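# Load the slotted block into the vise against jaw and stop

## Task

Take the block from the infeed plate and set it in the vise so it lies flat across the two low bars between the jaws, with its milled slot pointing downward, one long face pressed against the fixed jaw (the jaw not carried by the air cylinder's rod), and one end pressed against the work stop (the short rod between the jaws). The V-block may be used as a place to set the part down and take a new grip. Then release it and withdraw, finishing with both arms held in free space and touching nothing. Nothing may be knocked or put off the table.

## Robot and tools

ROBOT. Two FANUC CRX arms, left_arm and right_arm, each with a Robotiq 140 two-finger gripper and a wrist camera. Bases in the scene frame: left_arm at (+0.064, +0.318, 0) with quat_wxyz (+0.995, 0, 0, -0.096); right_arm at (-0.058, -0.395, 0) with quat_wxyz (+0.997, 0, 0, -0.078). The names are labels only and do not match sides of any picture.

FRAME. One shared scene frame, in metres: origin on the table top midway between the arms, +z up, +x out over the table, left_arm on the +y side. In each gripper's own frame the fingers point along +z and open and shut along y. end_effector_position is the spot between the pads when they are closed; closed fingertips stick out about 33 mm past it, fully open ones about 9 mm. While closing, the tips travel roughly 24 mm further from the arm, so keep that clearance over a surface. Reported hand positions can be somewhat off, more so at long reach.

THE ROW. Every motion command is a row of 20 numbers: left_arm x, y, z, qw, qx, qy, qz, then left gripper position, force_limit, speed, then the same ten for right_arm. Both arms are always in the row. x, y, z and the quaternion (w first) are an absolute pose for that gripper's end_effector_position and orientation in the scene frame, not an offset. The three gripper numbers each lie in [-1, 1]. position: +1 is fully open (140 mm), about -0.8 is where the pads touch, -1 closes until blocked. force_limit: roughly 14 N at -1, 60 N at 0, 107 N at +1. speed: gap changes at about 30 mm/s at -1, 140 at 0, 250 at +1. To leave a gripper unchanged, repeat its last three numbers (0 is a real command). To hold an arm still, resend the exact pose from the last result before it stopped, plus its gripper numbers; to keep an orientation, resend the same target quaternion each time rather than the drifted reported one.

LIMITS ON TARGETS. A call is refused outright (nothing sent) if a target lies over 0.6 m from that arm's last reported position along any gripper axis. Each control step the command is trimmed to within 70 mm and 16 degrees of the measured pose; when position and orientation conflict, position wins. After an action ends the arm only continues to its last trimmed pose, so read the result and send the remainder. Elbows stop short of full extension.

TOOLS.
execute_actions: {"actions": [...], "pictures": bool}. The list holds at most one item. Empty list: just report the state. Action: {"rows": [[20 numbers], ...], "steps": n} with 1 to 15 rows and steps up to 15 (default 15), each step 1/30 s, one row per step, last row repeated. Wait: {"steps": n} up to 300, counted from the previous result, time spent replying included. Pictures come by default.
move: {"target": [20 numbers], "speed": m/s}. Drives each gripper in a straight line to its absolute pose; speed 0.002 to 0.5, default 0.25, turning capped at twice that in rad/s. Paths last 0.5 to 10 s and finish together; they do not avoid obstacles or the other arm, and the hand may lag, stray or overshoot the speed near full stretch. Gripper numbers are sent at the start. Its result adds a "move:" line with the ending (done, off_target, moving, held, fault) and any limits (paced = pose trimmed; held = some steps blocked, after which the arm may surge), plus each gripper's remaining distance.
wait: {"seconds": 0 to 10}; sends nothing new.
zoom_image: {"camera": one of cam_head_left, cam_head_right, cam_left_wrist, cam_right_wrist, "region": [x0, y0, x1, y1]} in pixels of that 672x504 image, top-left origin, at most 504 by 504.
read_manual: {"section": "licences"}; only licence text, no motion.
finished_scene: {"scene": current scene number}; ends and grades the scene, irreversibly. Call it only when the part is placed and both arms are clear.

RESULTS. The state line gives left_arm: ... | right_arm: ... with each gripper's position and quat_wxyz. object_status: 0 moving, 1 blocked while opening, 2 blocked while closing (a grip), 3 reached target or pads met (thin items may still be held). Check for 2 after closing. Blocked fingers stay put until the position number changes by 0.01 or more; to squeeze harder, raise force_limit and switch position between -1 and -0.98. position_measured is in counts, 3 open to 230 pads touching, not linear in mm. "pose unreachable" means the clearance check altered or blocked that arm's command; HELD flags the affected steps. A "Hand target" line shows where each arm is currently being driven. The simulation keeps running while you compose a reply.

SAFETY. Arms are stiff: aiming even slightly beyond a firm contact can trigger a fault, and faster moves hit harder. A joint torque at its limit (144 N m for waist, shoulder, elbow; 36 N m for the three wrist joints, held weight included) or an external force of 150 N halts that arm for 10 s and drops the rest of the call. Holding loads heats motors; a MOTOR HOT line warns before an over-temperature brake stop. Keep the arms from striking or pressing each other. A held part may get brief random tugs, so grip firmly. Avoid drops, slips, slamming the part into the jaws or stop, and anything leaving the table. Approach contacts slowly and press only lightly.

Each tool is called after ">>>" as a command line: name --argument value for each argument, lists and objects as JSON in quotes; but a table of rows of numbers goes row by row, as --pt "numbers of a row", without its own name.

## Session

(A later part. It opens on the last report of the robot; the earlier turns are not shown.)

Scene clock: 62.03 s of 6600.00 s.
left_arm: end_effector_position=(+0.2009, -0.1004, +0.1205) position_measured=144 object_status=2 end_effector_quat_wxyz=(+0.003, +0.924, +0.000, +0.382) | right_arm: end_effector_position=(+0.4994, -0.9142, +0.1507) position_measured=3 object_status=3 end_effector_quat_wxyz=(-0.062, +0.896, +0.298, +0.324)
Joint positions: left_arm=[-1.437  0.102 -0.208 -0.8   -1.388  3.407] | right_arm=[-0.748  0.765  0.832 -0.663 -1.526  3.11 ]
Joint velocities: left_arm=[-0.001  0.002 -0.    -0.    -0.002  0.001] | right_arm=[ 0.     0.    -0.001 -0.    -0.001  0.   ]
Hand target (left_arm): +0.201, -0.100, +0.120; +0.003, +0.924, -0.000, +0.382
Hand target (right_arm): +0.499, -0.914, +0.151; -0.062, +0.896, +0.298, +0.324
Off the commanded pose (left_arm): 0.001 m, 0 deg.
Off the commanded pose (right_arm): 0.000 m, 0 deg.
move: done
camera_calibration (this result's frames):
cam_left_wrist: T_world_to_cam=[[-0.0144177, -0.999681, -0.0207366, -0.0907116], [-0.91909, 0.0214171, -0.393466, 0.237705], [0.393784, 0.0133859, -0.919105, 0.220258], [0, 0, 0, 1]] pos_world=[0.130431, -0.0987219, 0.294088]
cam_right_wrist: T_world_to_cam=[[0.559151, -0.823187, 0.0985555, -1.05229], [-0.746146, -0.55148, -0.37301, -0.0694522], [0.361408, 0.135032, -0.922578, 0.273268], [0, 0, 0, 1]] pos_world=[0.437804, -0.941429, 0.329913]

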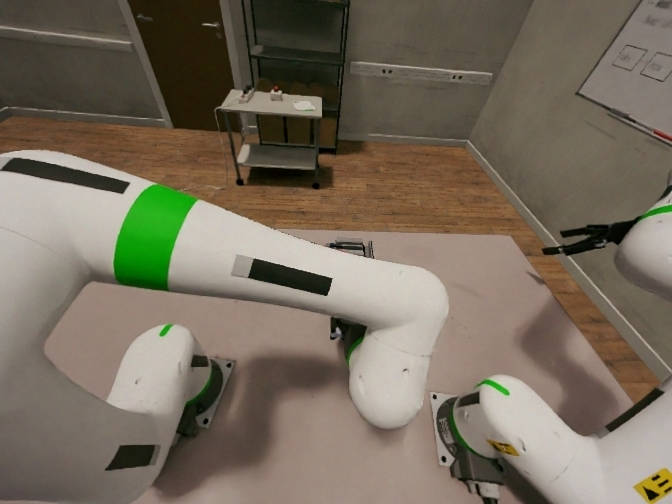

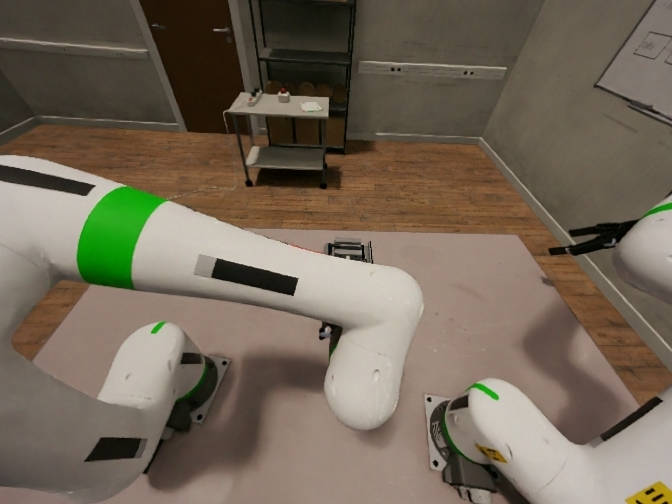

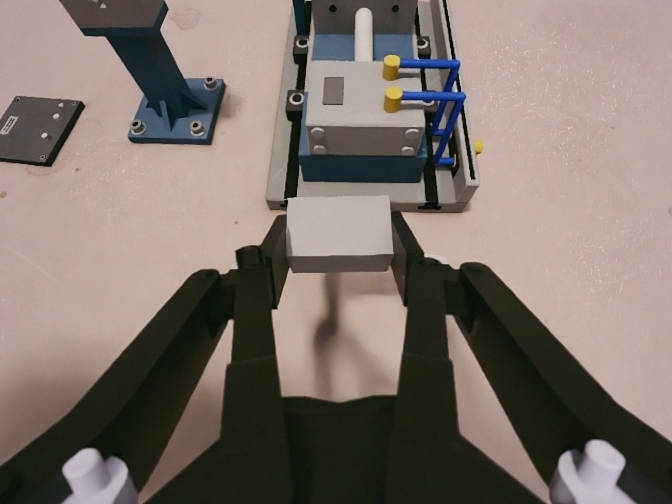

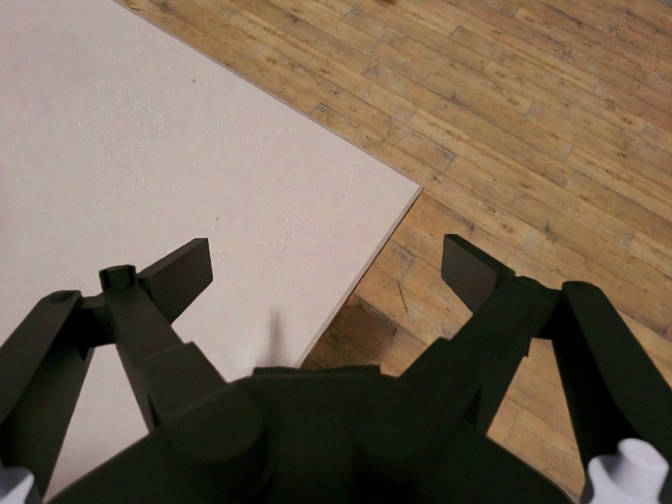

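>>> move --target '[0.2,-0.08,0.031,0,0.924,0,0.383,-1,0.3,0,0.4994,-0.9142,0.1507,-0.062,0.896,0.298,0.324,1,0,0]' --speed 0.06

>>> move --target '[0.2,-0.08,0.031,0,0.924,0,0.383,0.3,0.3,0,0.4994,-0.9142,0.1507,-0.062,0.896,0.298,0.324,1,0,0]'

>>> move --target '[0.217,-0.08,0.043,0,1,0,0,0.3,0.3,0,0.4994,-0.9142,0.1507,-0.062,0.896,0.298,0.324,1,0,0]'

>>> move --target '[0.217,-0.08,0.043,0,1,0,0,-1,0.3,0,0.4994,-0.9142,0.1507,-0.062,0.896,0.298,0.324,1,0,0]'

>>> move --target '[0.23,-0.08,0.25,0,1,0,0,-1,0.3,0,0.4994,-0.9142,0.1507,-0.062,0.896,0.298,0.324,1,0,0]'

>>> move --target '[0.46,-0.12,0.25,0,1,0,0,-1,0.3,0,0.4994,-0.9142,0.1507,-0.062,0.896,0.298,0.324,1,0,0]'

Scene clock: 75.97 s of 6600.00 s.
left_arm: end_effector_position=(+0.1999, -0.0801, +0.0313) position_measured=144 object_status=2 end_effector_quat_wxyz=(+0.000, +0.924, -0.000, +0.383) | right_arm: end_effector_position=(+0.4994, -0.9142, +0.1507) position_measured=3 object_status=3 end_effector_quat_wxyz=(-0.062, +0.896, +0.298, +0.324)
Joint positions: left_arm=[-1.451  0.209 -0.327 -0.839 -1.248  3.584] | right_arm=[-0.748  0.765  0.832 -0.663 -1.526  3.11 ]
Joint velocities: left_arm=[-0.     0.002 -0.002  0.     0.003  0.   ] | right_arm=[-0.     0.    -0.001 -0.     0.    -0.   ]
Hand target (left_arm): +0.200, -0.080, +0.031; -0.000, +0.924, -0.000, +0.383
Hand target (right_arm): +0.499, -0.914, +0.151; -0.062, +0.896, +0.298, +0.324
Off the commanded pose (left_arm): 0.000 m, 0 deg.
Off the commanded pose (right_arm): 0.000 m, 0 deg.
After step 90, 9.13 s passed at rest.
move: done
camera_calibration (this result's frames):
cam_left_wrist: T_world_to_cam=[[-0.0123461, -0.999589, -0.025861, -0.0724866], [-0.918809, 0.0215447, -0.394114, 0.201322], [0.394509, 0.0188955, -0.918698, 0.138677], [0, 0, 0, 1]] pos_world=[0.129373, -0.0794147, 0.204871]
cam_right_wrist: T_world_to_cam=[[0.55915, -0.823188, 0.0985545, -1.05229], [-0.746147, -0.551478, -0.37301, -0.0694504], [0.361408, 0.135033, -0.922578, 0.273269], [0, 0, 0, 1]] pos_world=[0.437804, -0.941429, 0.329913]

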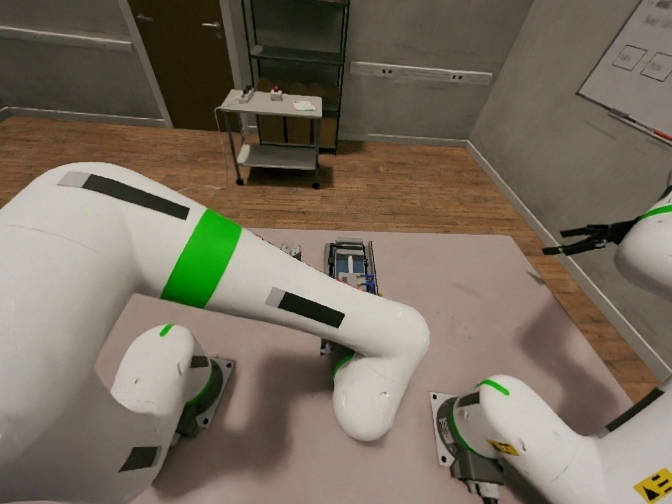

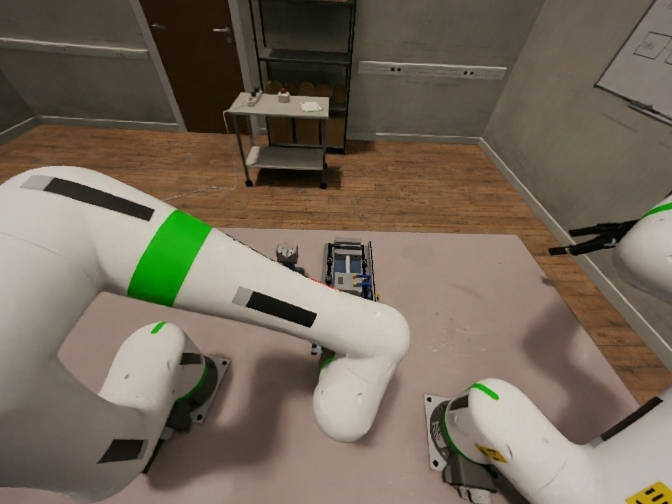

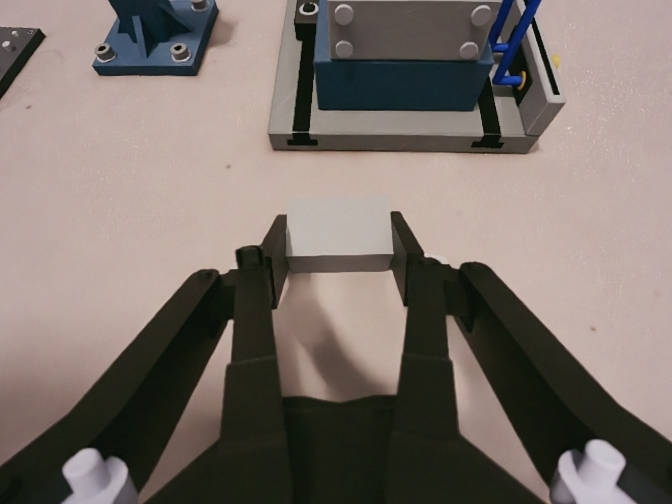

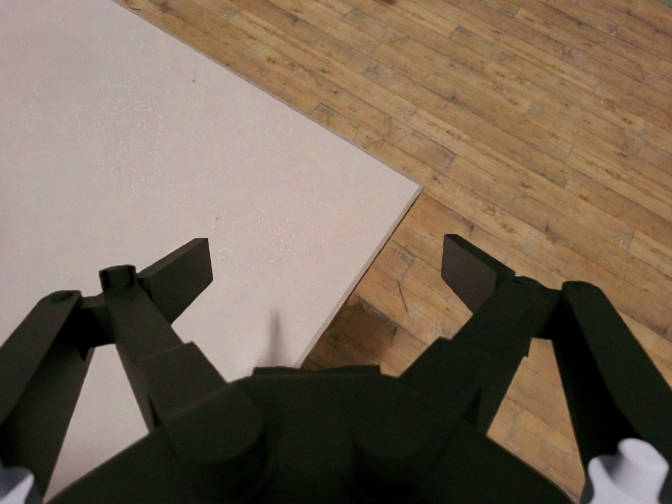

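Scene clock: 76.67 s of 6600.00 s.
left_arm: end_effector_position=(+0.2000, -0.0800, +0.0310) position_measured=91 object_status=3 end_effector_quat_wxyz=(-0.000, +0.924, -0.000, +0.383) | right_arm: end_effector_position=(+0.4994, -0.9142, +0.1507) position_measured=3 object_status=3 end_effector_quat_wxyz=(-0.062, +0.896, +0.298, +0.324)
Joint positions: left_arm=[-1.452  0.21  -0.327 -0.839 -1.248  3.584] | right_arm=[-0.748  0.765  0.832 -0.663 -1.526  3.11 ]
Joint velocities: left_arm=[-0.001  0.     0.    -0.    -0.001  0.   ] | right_arm=[ 0.    -0.001  0.001 -0.    -0.     0.   ]
Hand target (left_arm): +0.200, -0.080, +0.031; +0.000, +0.924, -0.000, +0.383
Hand target (right_arm): +0.499, -0.914, +0.151; -0.062, +0.896, +0.298, +0.324
Off the commanded pose (left_arm): 0.000 m, 0 deg.
Off the commanded pose (right_arm): 0.000 m, 0 deg.
move: done
camera_calibration (this result's frames):
cam_left_wrist: T_world_to_cam=[[-0.0121603, -0.999581, -0.0262721, -0.0724607], [-0.918673, 0.0215429, -0.394432, 0.201237], [0.394832, 0.0193391, -0.91855, 0.138356], [0, 0, 0, 1]] pos_world=[0.129363, -0.0794412, 0.204558]
cam_right_wrist: T_world_to_cam=[[0.55915, -0.823188, 0.0985546, -1.05229], [-0.746147, -0.551478, -0.37301, -0.0694505], [0.361408, 0.135032, -0.922578, 0.273268], [0, 0, 0, 1]] pos_world=[0.437804, -0.941429, 0.329913]

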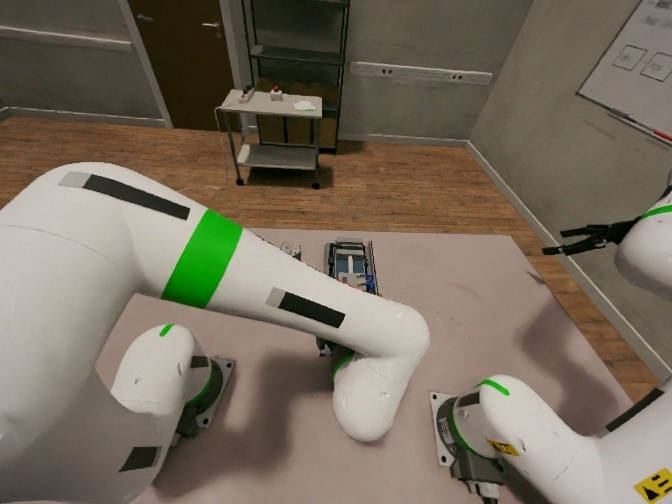

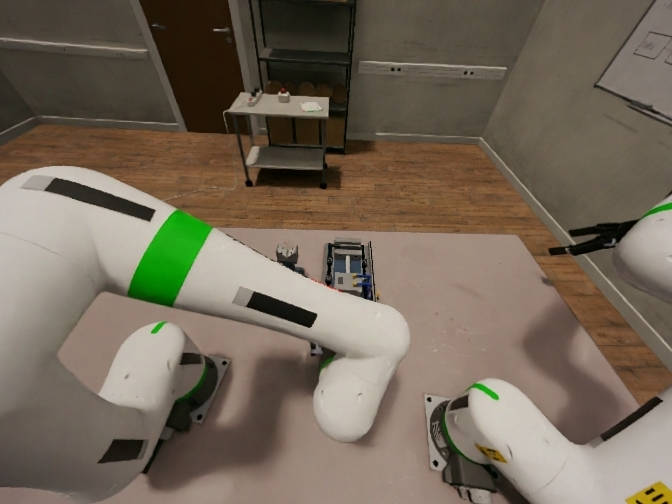

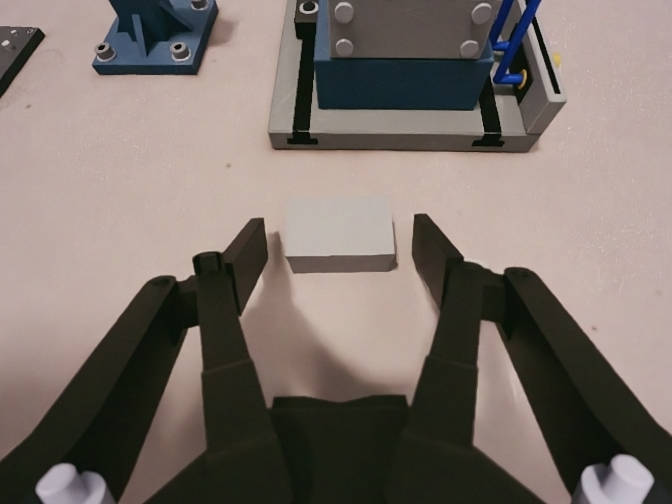

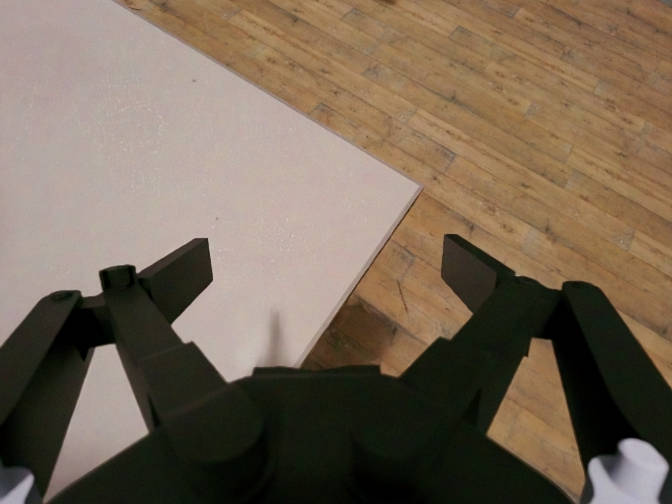

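Scene clock: 78.63 s of 6600.00 s.
left_arm: end_effector_position=(+0.2166, -0.0797, +0.0427) position_measured=91 object_status=3 end_effector_quat_wxyz=(-0.001, +1.000, +0.001, +0.001) | right_arm: end_effector_position=(+0.4994, -0.9142, +0.1507) position_measured=3 object_status=3 end_effector_quat_wxyz=(-0.062, +0.896, +0.298, +0.324)
Joint positions: left_arm=[-0.705  0.057 -0.413 -0.003 -1.101  2.472] | right_arm=[-0.748  0.765  0.832 -0.663 -1.526  3.11 ]
Joint velocities: left_arm=[ 0.001  0.     0.001  0.001 -0.    -0.001] | right_arm=[-0.     0.    -0.001 -0.    -0.     0.   ]
Hand target (left_arm): +0.217, -0.080, +0.043; -0.001, +1.000, +0.001, +0.001
Hand target (right_arm): +0.499, -0.914, +0.151; -0.062, +0.896, +0.298, +0.324
Off the commanded pose (left_arm): 0.001 m, 0 deg.
Off the commanded pose (right_arm): 0.000 m, 0 deg.
move: done
camera_calibration (this result's frames):
cam_left_wrist: T_world_to_cam=[[-0.024557, -0.999624, -0.0122172, -0.0696018], [-0.928977, 0.0183032, 0.369686, 0.190483], [-0.369323, 0.0204278, -0.929076, 0.308628], [0, 0, 0, 1]] pos_world=[0.289229, -0.0793667, 0.21547]
cam_right_wrist: T_world_to_cam=[[0.55915, -0.823188, 0.0985545, -1.05229], [-0.746147, -0.551478, -0.37301, -0.0694505], [0.361408, 0.135033, -0.922578, 0.273269], [0, 0, 0, 1]] pos_world=[0.437804, -0.941429, 0.329913]

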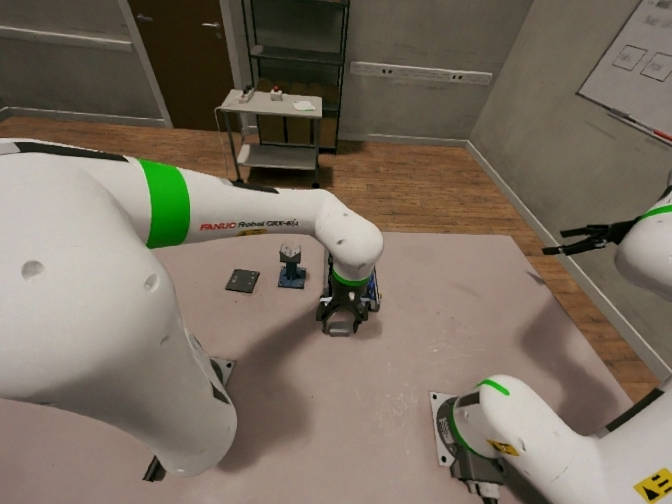

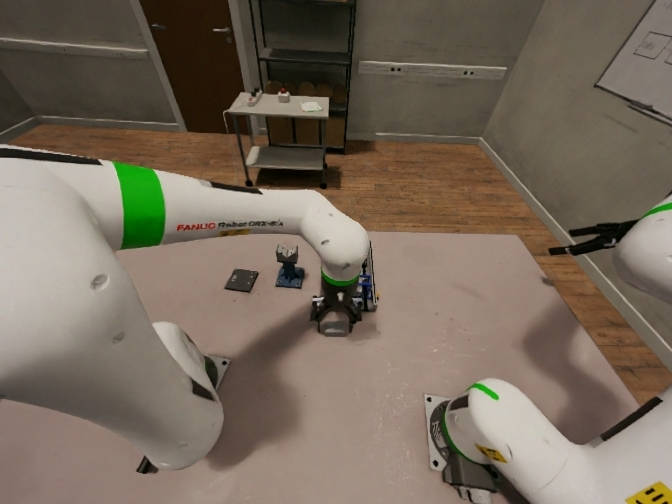

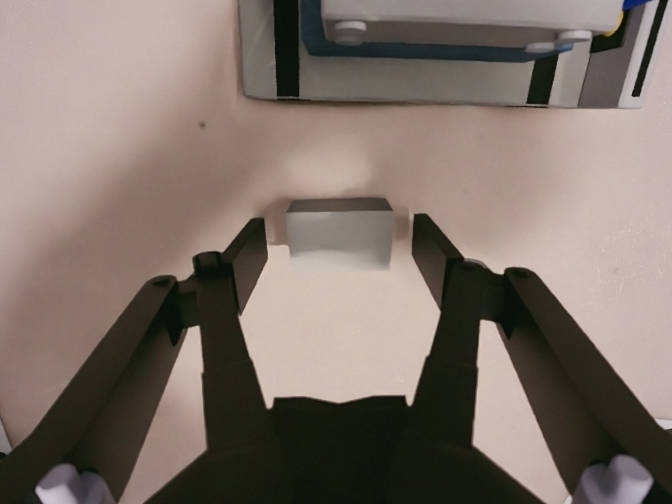

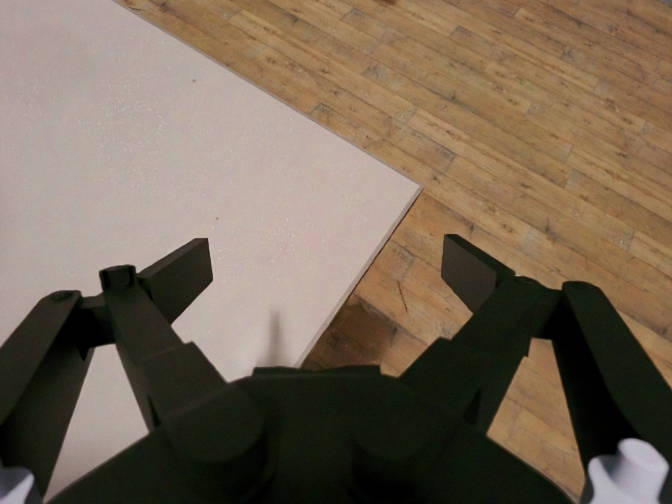

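Scene clock: 79.33 s of 6600.00 s.
left_arm: end_effector_position=(+0.2170, -0.0800, +0.0430) position_measured=145 object_status=2 end_effector_quat_wxyz=(+0.000, +1.000, +0.000, +0.000) | right_arm: end_effector_position=(+0.4994, -0.9142, +0.1507) position_measured=3 object_status=3 end_effector_quat_wxyz=(-0.062, +0.896, +0.298, +0.324)
Joint positions: left_arm=[-0.702  0.056 -0.414 -0.    -1.101  2.465] | right_arm=[-0.748  0.765  0.832 -0.663 -1.526  3.11 ]
Joint velocities: left_arm=[ 0.    -0.    -0.001  0.     0.    -0.   ] | right_arm=[ 0.  0. -0.  0.  0. -0.]
Hand target (left_arm): +0.217, -0.080, +0.043; -0.000, +1.000, +0.000, -0.000
Hand target (right_arm): +0.499, -0.914, +0.151; -0.062, +0.896, +0.298, +0.324
Off the commanded pose (left_arm): 0.000 m, 0 deg.
Off the commanded pose (right_arm): 0.000 m, 0 deg.
move: done
camera_calibration (this result's frames):
cam_left_wrist: T_world_to_cam=[[-0.0271676, -0.999581, -0.00995714, -0.0693966], [-0.928326, 0.0215338, 0.371144, 0.190764], [-0.370774, 0.0193265, -0.928522, 0.309238], [0, 0, 0, 1]] pos_world=[0.289864, -0.0794519, 0.215642]
cam_right_wrist: T_world_to_cam=[[0.559151, -0.823188, 0.0985546, -1.05229], [-0.746147, -0.551478, -0.37301, -0.0694506], [0.361408, 0.135033, -0.922578, 0.273269], [0, 0, 0, 1]] pos_world=[0.437804, -0.941429, 0.329913]

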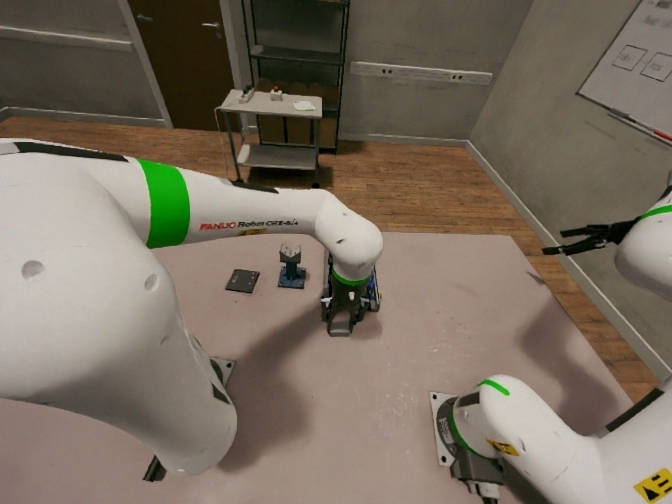

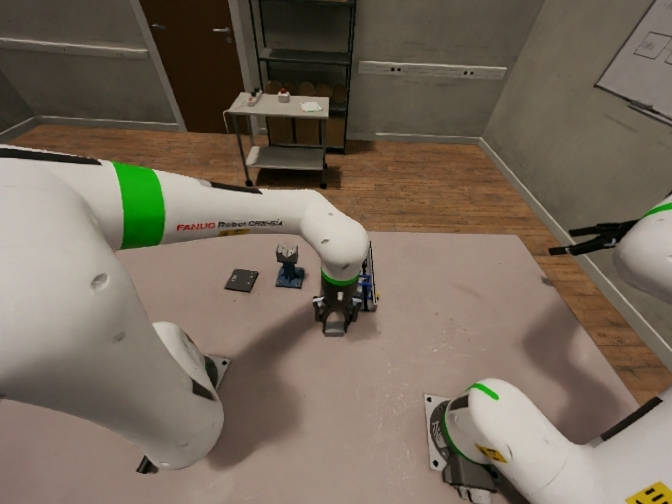

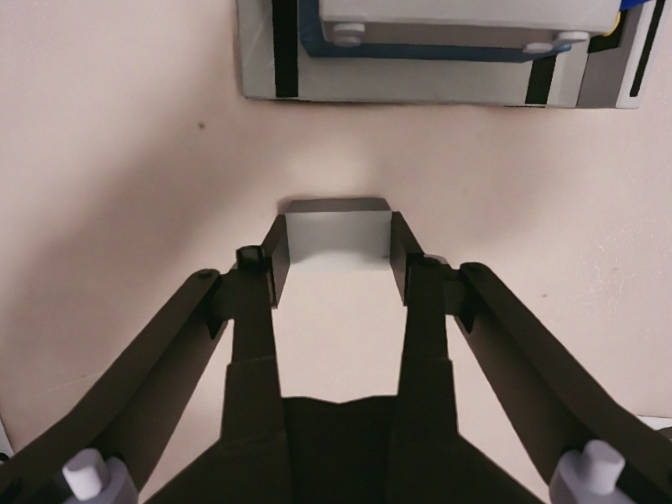

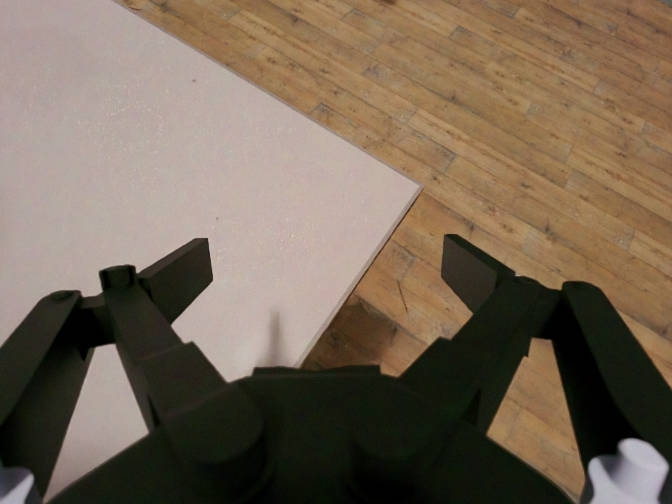

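Scene clock: 80.57 s of 6600.00 s.
left_arm: end_effector_position=(+0.2303, -0.0802, +0.2498) position_measured=145 object_status=2 end_effector_quat_wxyz=(-0.000, +1.000, +0.000, +0.000) | right_arm: end_effector_position=(+0.4994, -0.9142, +0.1507) position_measured=3 object_status=3 end_effector_quat_wxyz=(-0.062, +0.896, +0.298, +0.324)
Joint positions: left_arm=[-0.677 -0.044 -0.017 -0.    -1.598  2.441] | right_arm=[-0.748  0.765  0.832 -0.663 -1.526  3.11 ]
Joint velocities: left_arm=[ 0.     0.001  0.001 -0.    -0.001  0.   ] | right_arm=[ 0.  0. -0. -0. -0. -0.]
Hand target (left_arm): +0.230, -0.080, +0.250; -0.000, +1.000, +0.000, +0.000
Hand target (right_arm): +0.499, -0.914, +0.151; -0.062, +0.896, +0.298, +0.324
Off the commanded pose (left_arm): 0.000 m, 0 deg.
Off the commanded pose (right_arm): 0.000 m, 0 deg.
move: done
camera_calibration (this result's frames):
cam_left_wrist: T_world_to_cam=[[-0.0264576, -0.999599, -0.0101208, -0.0673132], [-0.928372, 0.0208154, 0.371068, 0.126339], [-0.370708, 0.0192135, -0.928551, 0.50619], [0, 0, 0, 1]] pos_world=[0.303157, -0.0796417, 0.422461]
cam_right_wrist: T_world_to_cam=[[0.55915, -0.823188, 0.098555, -1.05229], [-0.746147, -0.551478, -0.37301, -0.0694507], [0.361408, 0.135032, -0.922578, 0.273268], [0, 0, 0, 1]] pos_world=[0.437804, -0.941429, 0.329913]

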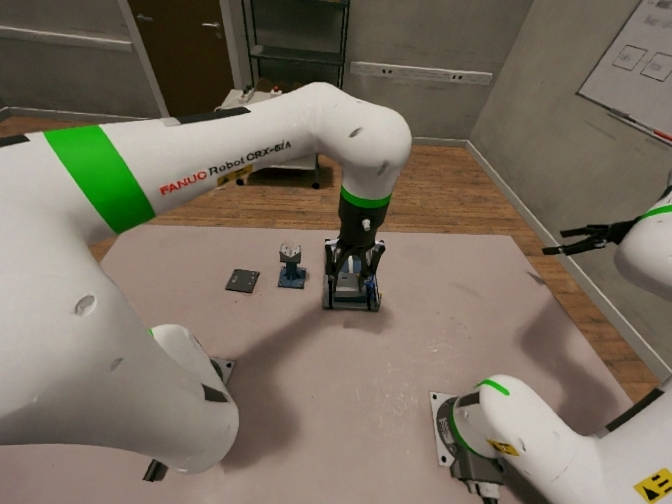

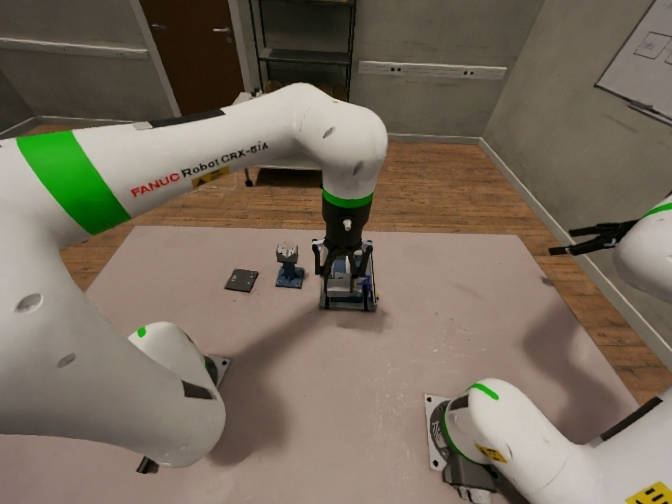

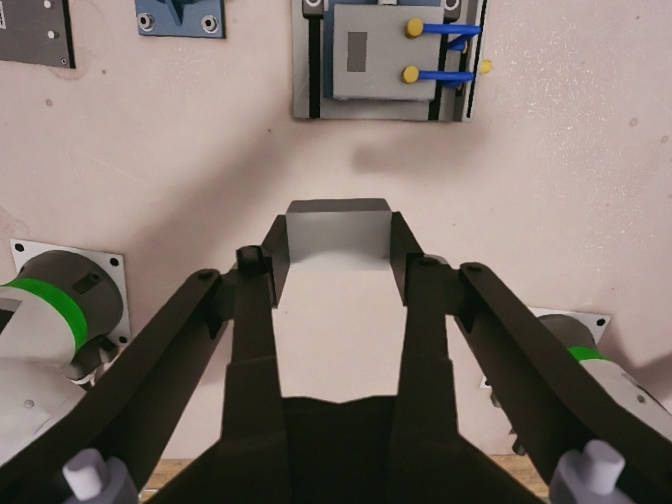

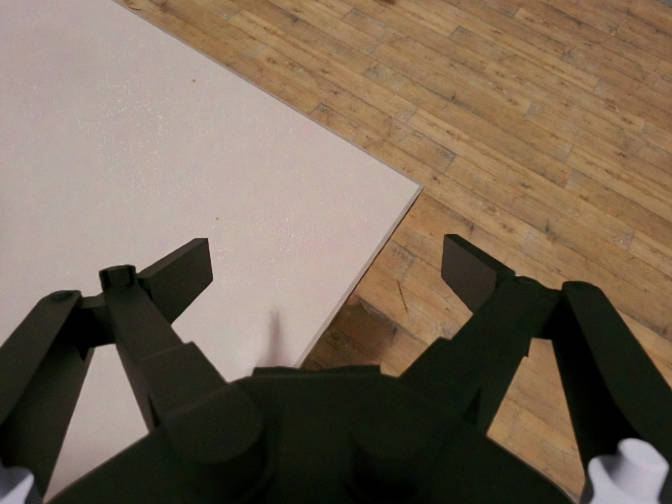

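Scene clock: 81.93 s of 6600.00 s.
left_arm: end_effector_position=(+0.4600, -0.1199, +0.2503) position_measured=145 object_status=2 end_effector_quat_wxyz=(-0.000, +1.000, +0.000, +0.000) | right_arm: end_effector_position=(+0.4994, -0.9142, +0.1507) position_measured=3 object_status=3 end_effector_quat_wxyz=(-0.062, +0.896, +0.298, +0.324)
Joint positions: left_arm=[-0.422  0.369  0.461 -0.    -1.663  2.185] | right_arm=[-0.748  0.765  0.832 -0.663 -1.526  3.11 ]
Joint velocities: left_arm=[-0.     0.001 -0.    -0.    -0.    -0.   ] | right_arm=[-0.    -0.001 -0.     0.001 -0.    -0.   ]
Hand target (left_arm): +0.460, -0.120, +0.250; -0.000, +1.000, +0.000, -0.000
Hand target (right_arm): +0.499, -0.914, +0.151; -0.062, +0.896, +0.298, +0.324
Off the commanded pose (left_arm): 0.000 m, 0 deg.
Off the commanded pose (right_arm): 0.000 m, 0 deg.
move: done
camera_calibration (this result's frames):
cam_left_wrist: T_world_to_cam=[[-0.0269406, -0.999583, -0.0103643, -0.100653], [-0.928332, 0.0211719, 0.371149, 0.340225], [-0.370775, 0.0196204, -0.928516, 0.592663], [0, 0, 0, 1]] pos_world=[0.532874, -0.119442, 0.42298]
cam_right_wrist: T_world_to_cam=[[0.55915, -0.823188, 0.0985543, -1.05229], [-0.746147, -0.551478, -0.37301, -0.0694505], [0.361408, 0.135033, -0.922578, 0.273269], [0, 0, 0, 1]] pos_world=[0.437804, -0.941429, 0.329913]

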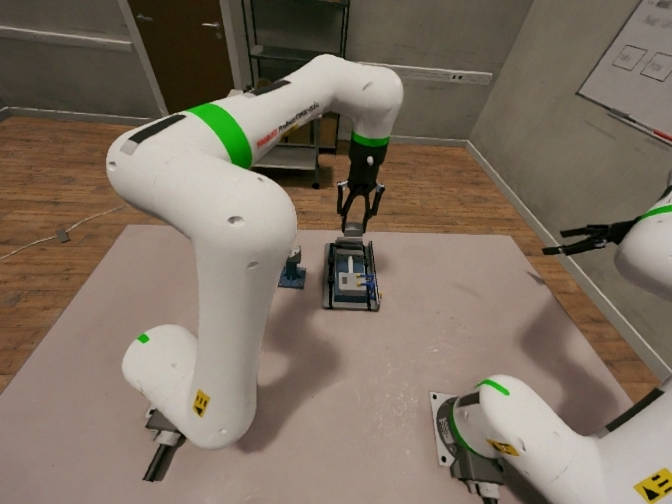

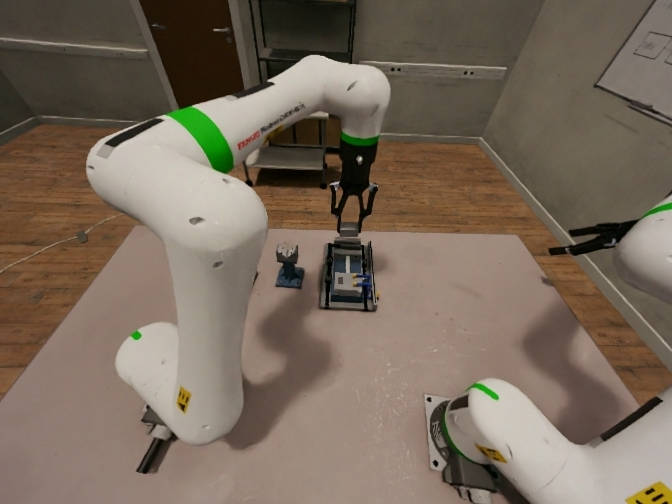

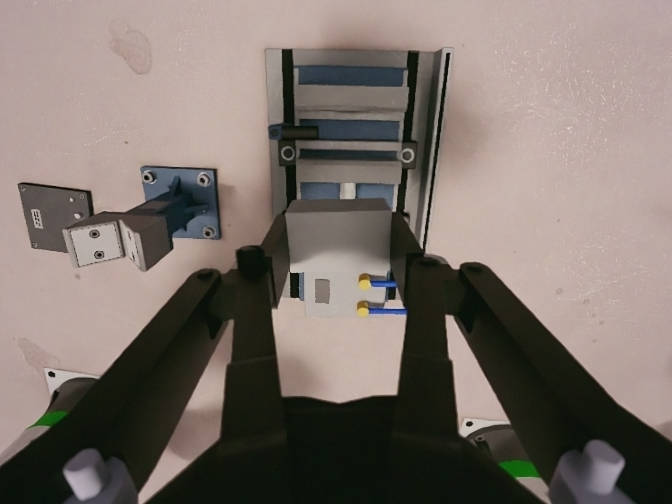

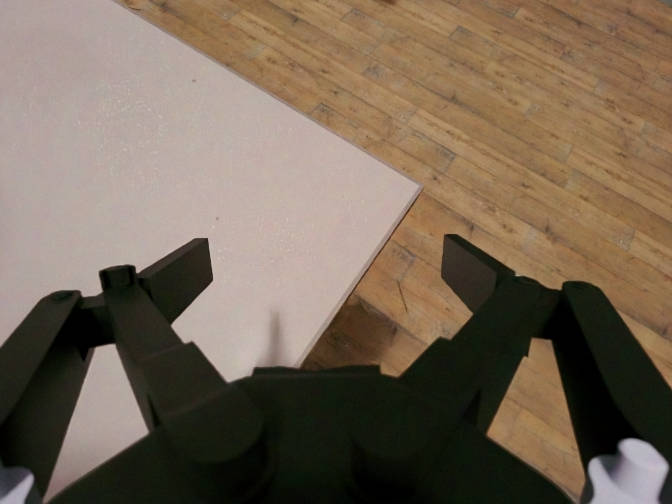

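>>> move --target '[0.517,-0.147,0.145,0,1,0,0,-1,0.3,0,0.4994,-0.9142,0.1507,-0.062,0.896,0.298,0.324,1,0,0]' --speed 0.15

Scene clock: 87.47 s of 6600.00 s.
left_arm: end_effector_position=(+0.5169, -0.1470, +0.1452) position_measured=145 object_status=2 end_effector_quat_wxyz=(+0.000, +1.000, -0.000, +0.000) | right_arm: end_effector_position=(+0.4994, -0.9142, +0.1507) position_measured=3 object_status=3 end_effector_quat_wxyz=(-0.062, +0.896, +0.298, +0.324)
Joint positions: left_arm=[-0.405  0.531  0.445  0.    -1.485  2.168] | right_arm=[-0.748  0.765  0.832 -0.663 -1.526  3.11 ]
Joint velocities: left_arm=[ 0.     0.001 -0.     0.     0.002  0.001] | right_arm=[-0.    -0.     0.001 -0.001 -0.001  0.   ]
Hand target (left_arm): +0.517, -0.147, +0.145; -0.000, +1.000, -0.000, -0.000
Hand target (right_arm): +0.499, -0.914, +0.151; -0.062, +0.896, +0.298, +0.324
Off the commanded pose (left_arm): 0.000 m, 0 deg.
Off the commanded pose (right_arm): 0.000 m, 0 deg.
After step 90, 1.37 s passed at rest.
move: done
camera_calibration (this result's frames):
cam_left_wrist: T_world_to_cam=[[-0.0274158, -0.999575, -0.00989992, -0.127041], [-0.928328, 0.021786, 0.371122, 0.432738], [-0.370749, 0.019365, -0.928531, 0.516584], [0, 0, 0, 1]] pos_world=[0.589763, -0.146418, 0.317809]
cam_right_wrist: T_world_to_cam=[[0.55915, -0.823188, 0.0985549, -1.05229], [-0.746147, -0.551478, -0.37301, -0.0694505], [0.361408, 0.135032, -0.922578, 0.273268], [0, 0, 0, 1]] pos_world=[0.437804, -0.941429, 0.329913]

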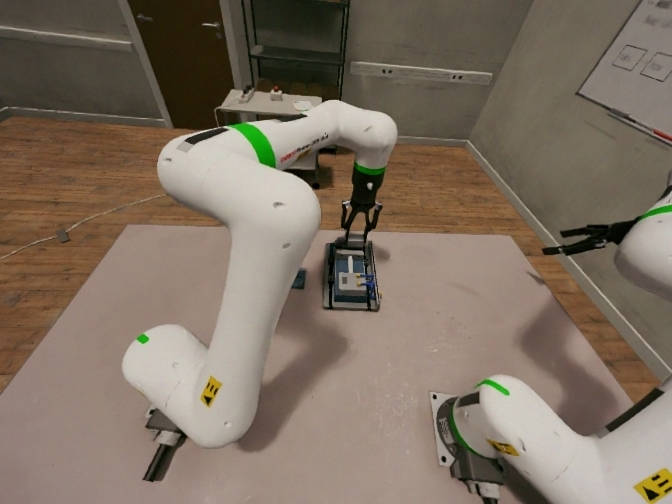

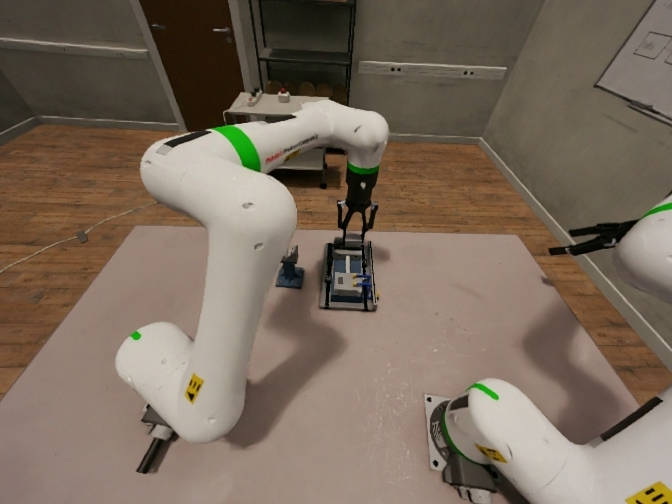

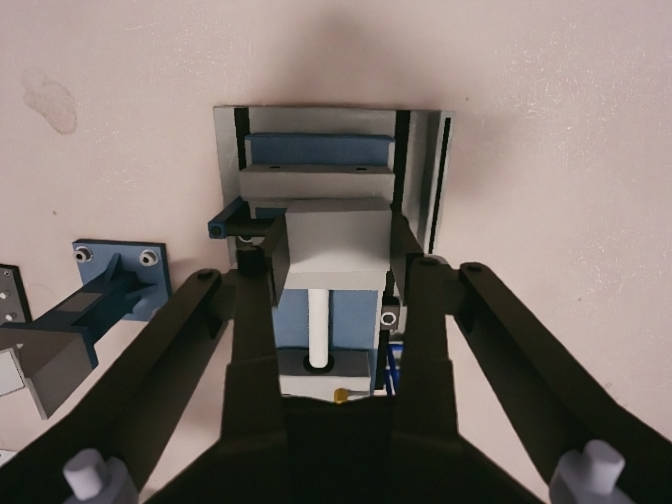

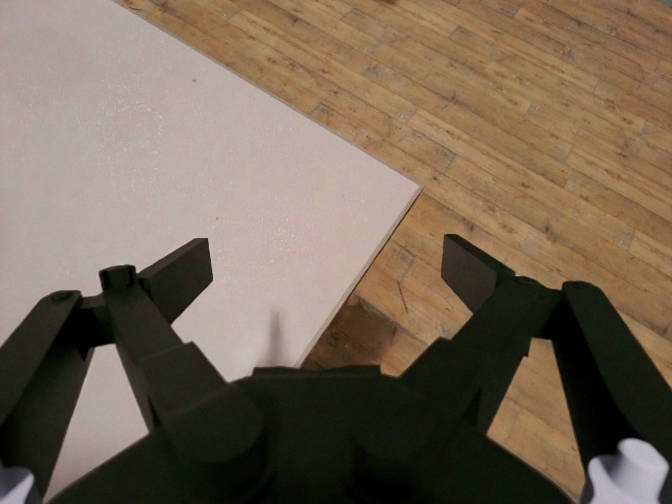

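>>> move --target '[0.512,-0.147,0.136,0,1,0,0,-1,0.3,0,0.4994,-0.9142,0.1507,-0.062,0.896,0.298,0.324,1,0,0]' --speed 0.02

>>> zoom_image --camera "cam_left_wrist" --region '[200,140,440,320]'

Scene clock: 93.50 s of 6600.00 s.
left_arm: end_effector_position=(+0.5120, -0.1471, +0.1362) position_measured=145 object_status=2 end_effector_quat_wxyz=(+0.000, +1.000, -0.000, +0.000) | right_arm: end_effector_position=(+0.4994, -0.9142, +0.1507) position_measured=3 object_status=3 end_effector_quat_wxyz=(-0.062, +0.896, +0.298, +0.324)
Joint positions: left_arm=[-0.409  0.524  0.413  0.    -1.46   2.172] | right_arm=[-0.748  0.765  0.832 -0.663 -1.526  3.11 ]
Joint velocities: left_arm=[ 0.    -0.    -0.002  0.     0.004  0.   ] | right_arm=[ 0.    -0.001 -0.001  0.001  0.     0.   ]
Hand target (left_arm): +0.512, -0.147, +0.136; +0.000, +1.000, -0.000, -0.000
Hand target (right_arm): +0.499, -0.914, +0.151; -0.062, +0.896, +0.298, +0.324
Off the commanded pose (left_arm): 0.000 m, 0 deg.
Off the commanded pose (right_arm): 0.000 m, 0 deg.
After step 90, 2.30 s passed at rest.
move: done
camera_calibration (this result's frames):
cam_left_wrist: T_world_to_cam=[[-0.0272308, -0.999583, -0.00964074, -0.127516], [-0.928355, 0.0217116, 0.371061, 0.43148], [-0.370697, 0.0190543, -0.928558, 0.506356], [0, 0, 0, 1]] pos_world=[0.584799, -0.146479, 0.308846]
cam_right_wrist: T_world_to_cam=[[0.55915, -0.823188, 0.0985549, -1.05229], [-0.746148, -0.551479, -0.373008, -0.0694519], [0.361406, 0.135031, -0.922579, 0.273268], [0, 0, 0, 1]] pos_world=[0.437804, -0.941429, 0.329913]

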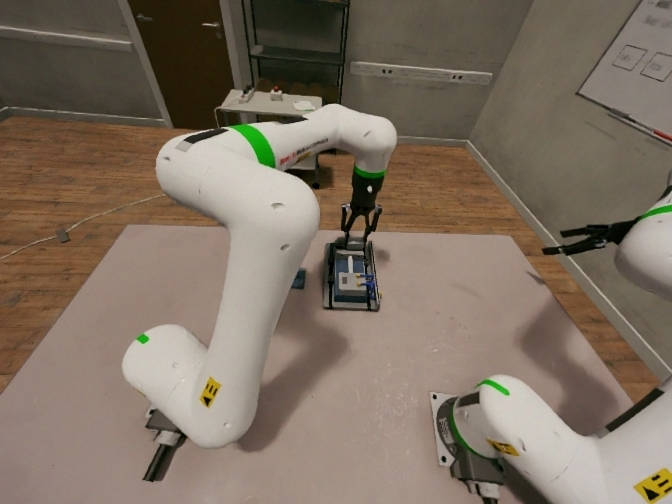

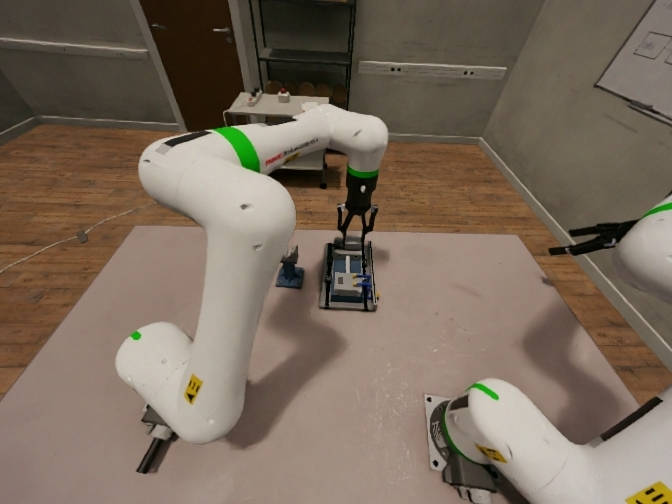

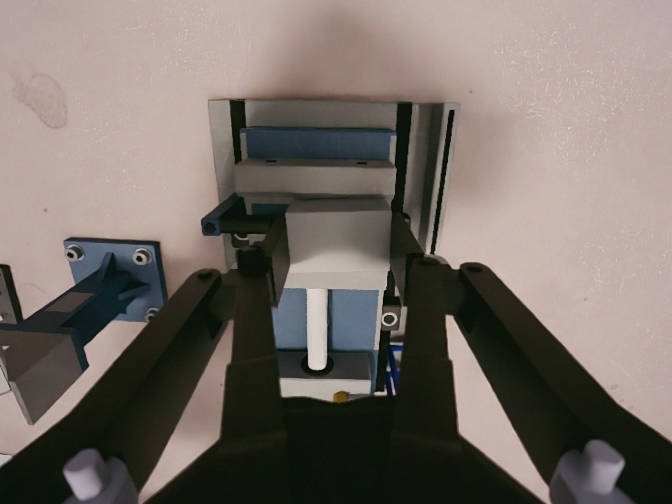

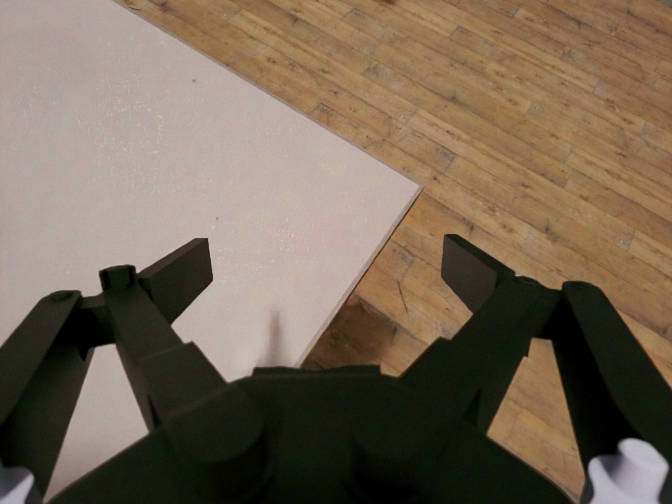

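Region (200, 140, 440, 320) of cam_left_wrist's 672x504 image, scaled by 2.100, with more detail than that image has; it fills the top 378 rows of this view, and the rest is white.

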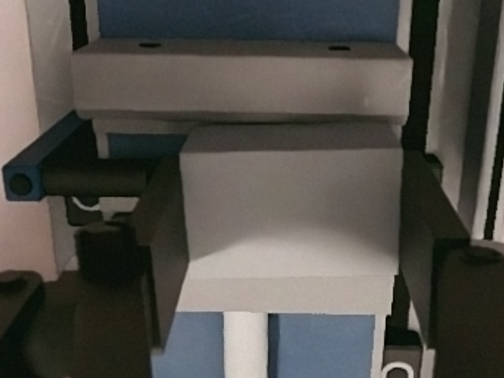

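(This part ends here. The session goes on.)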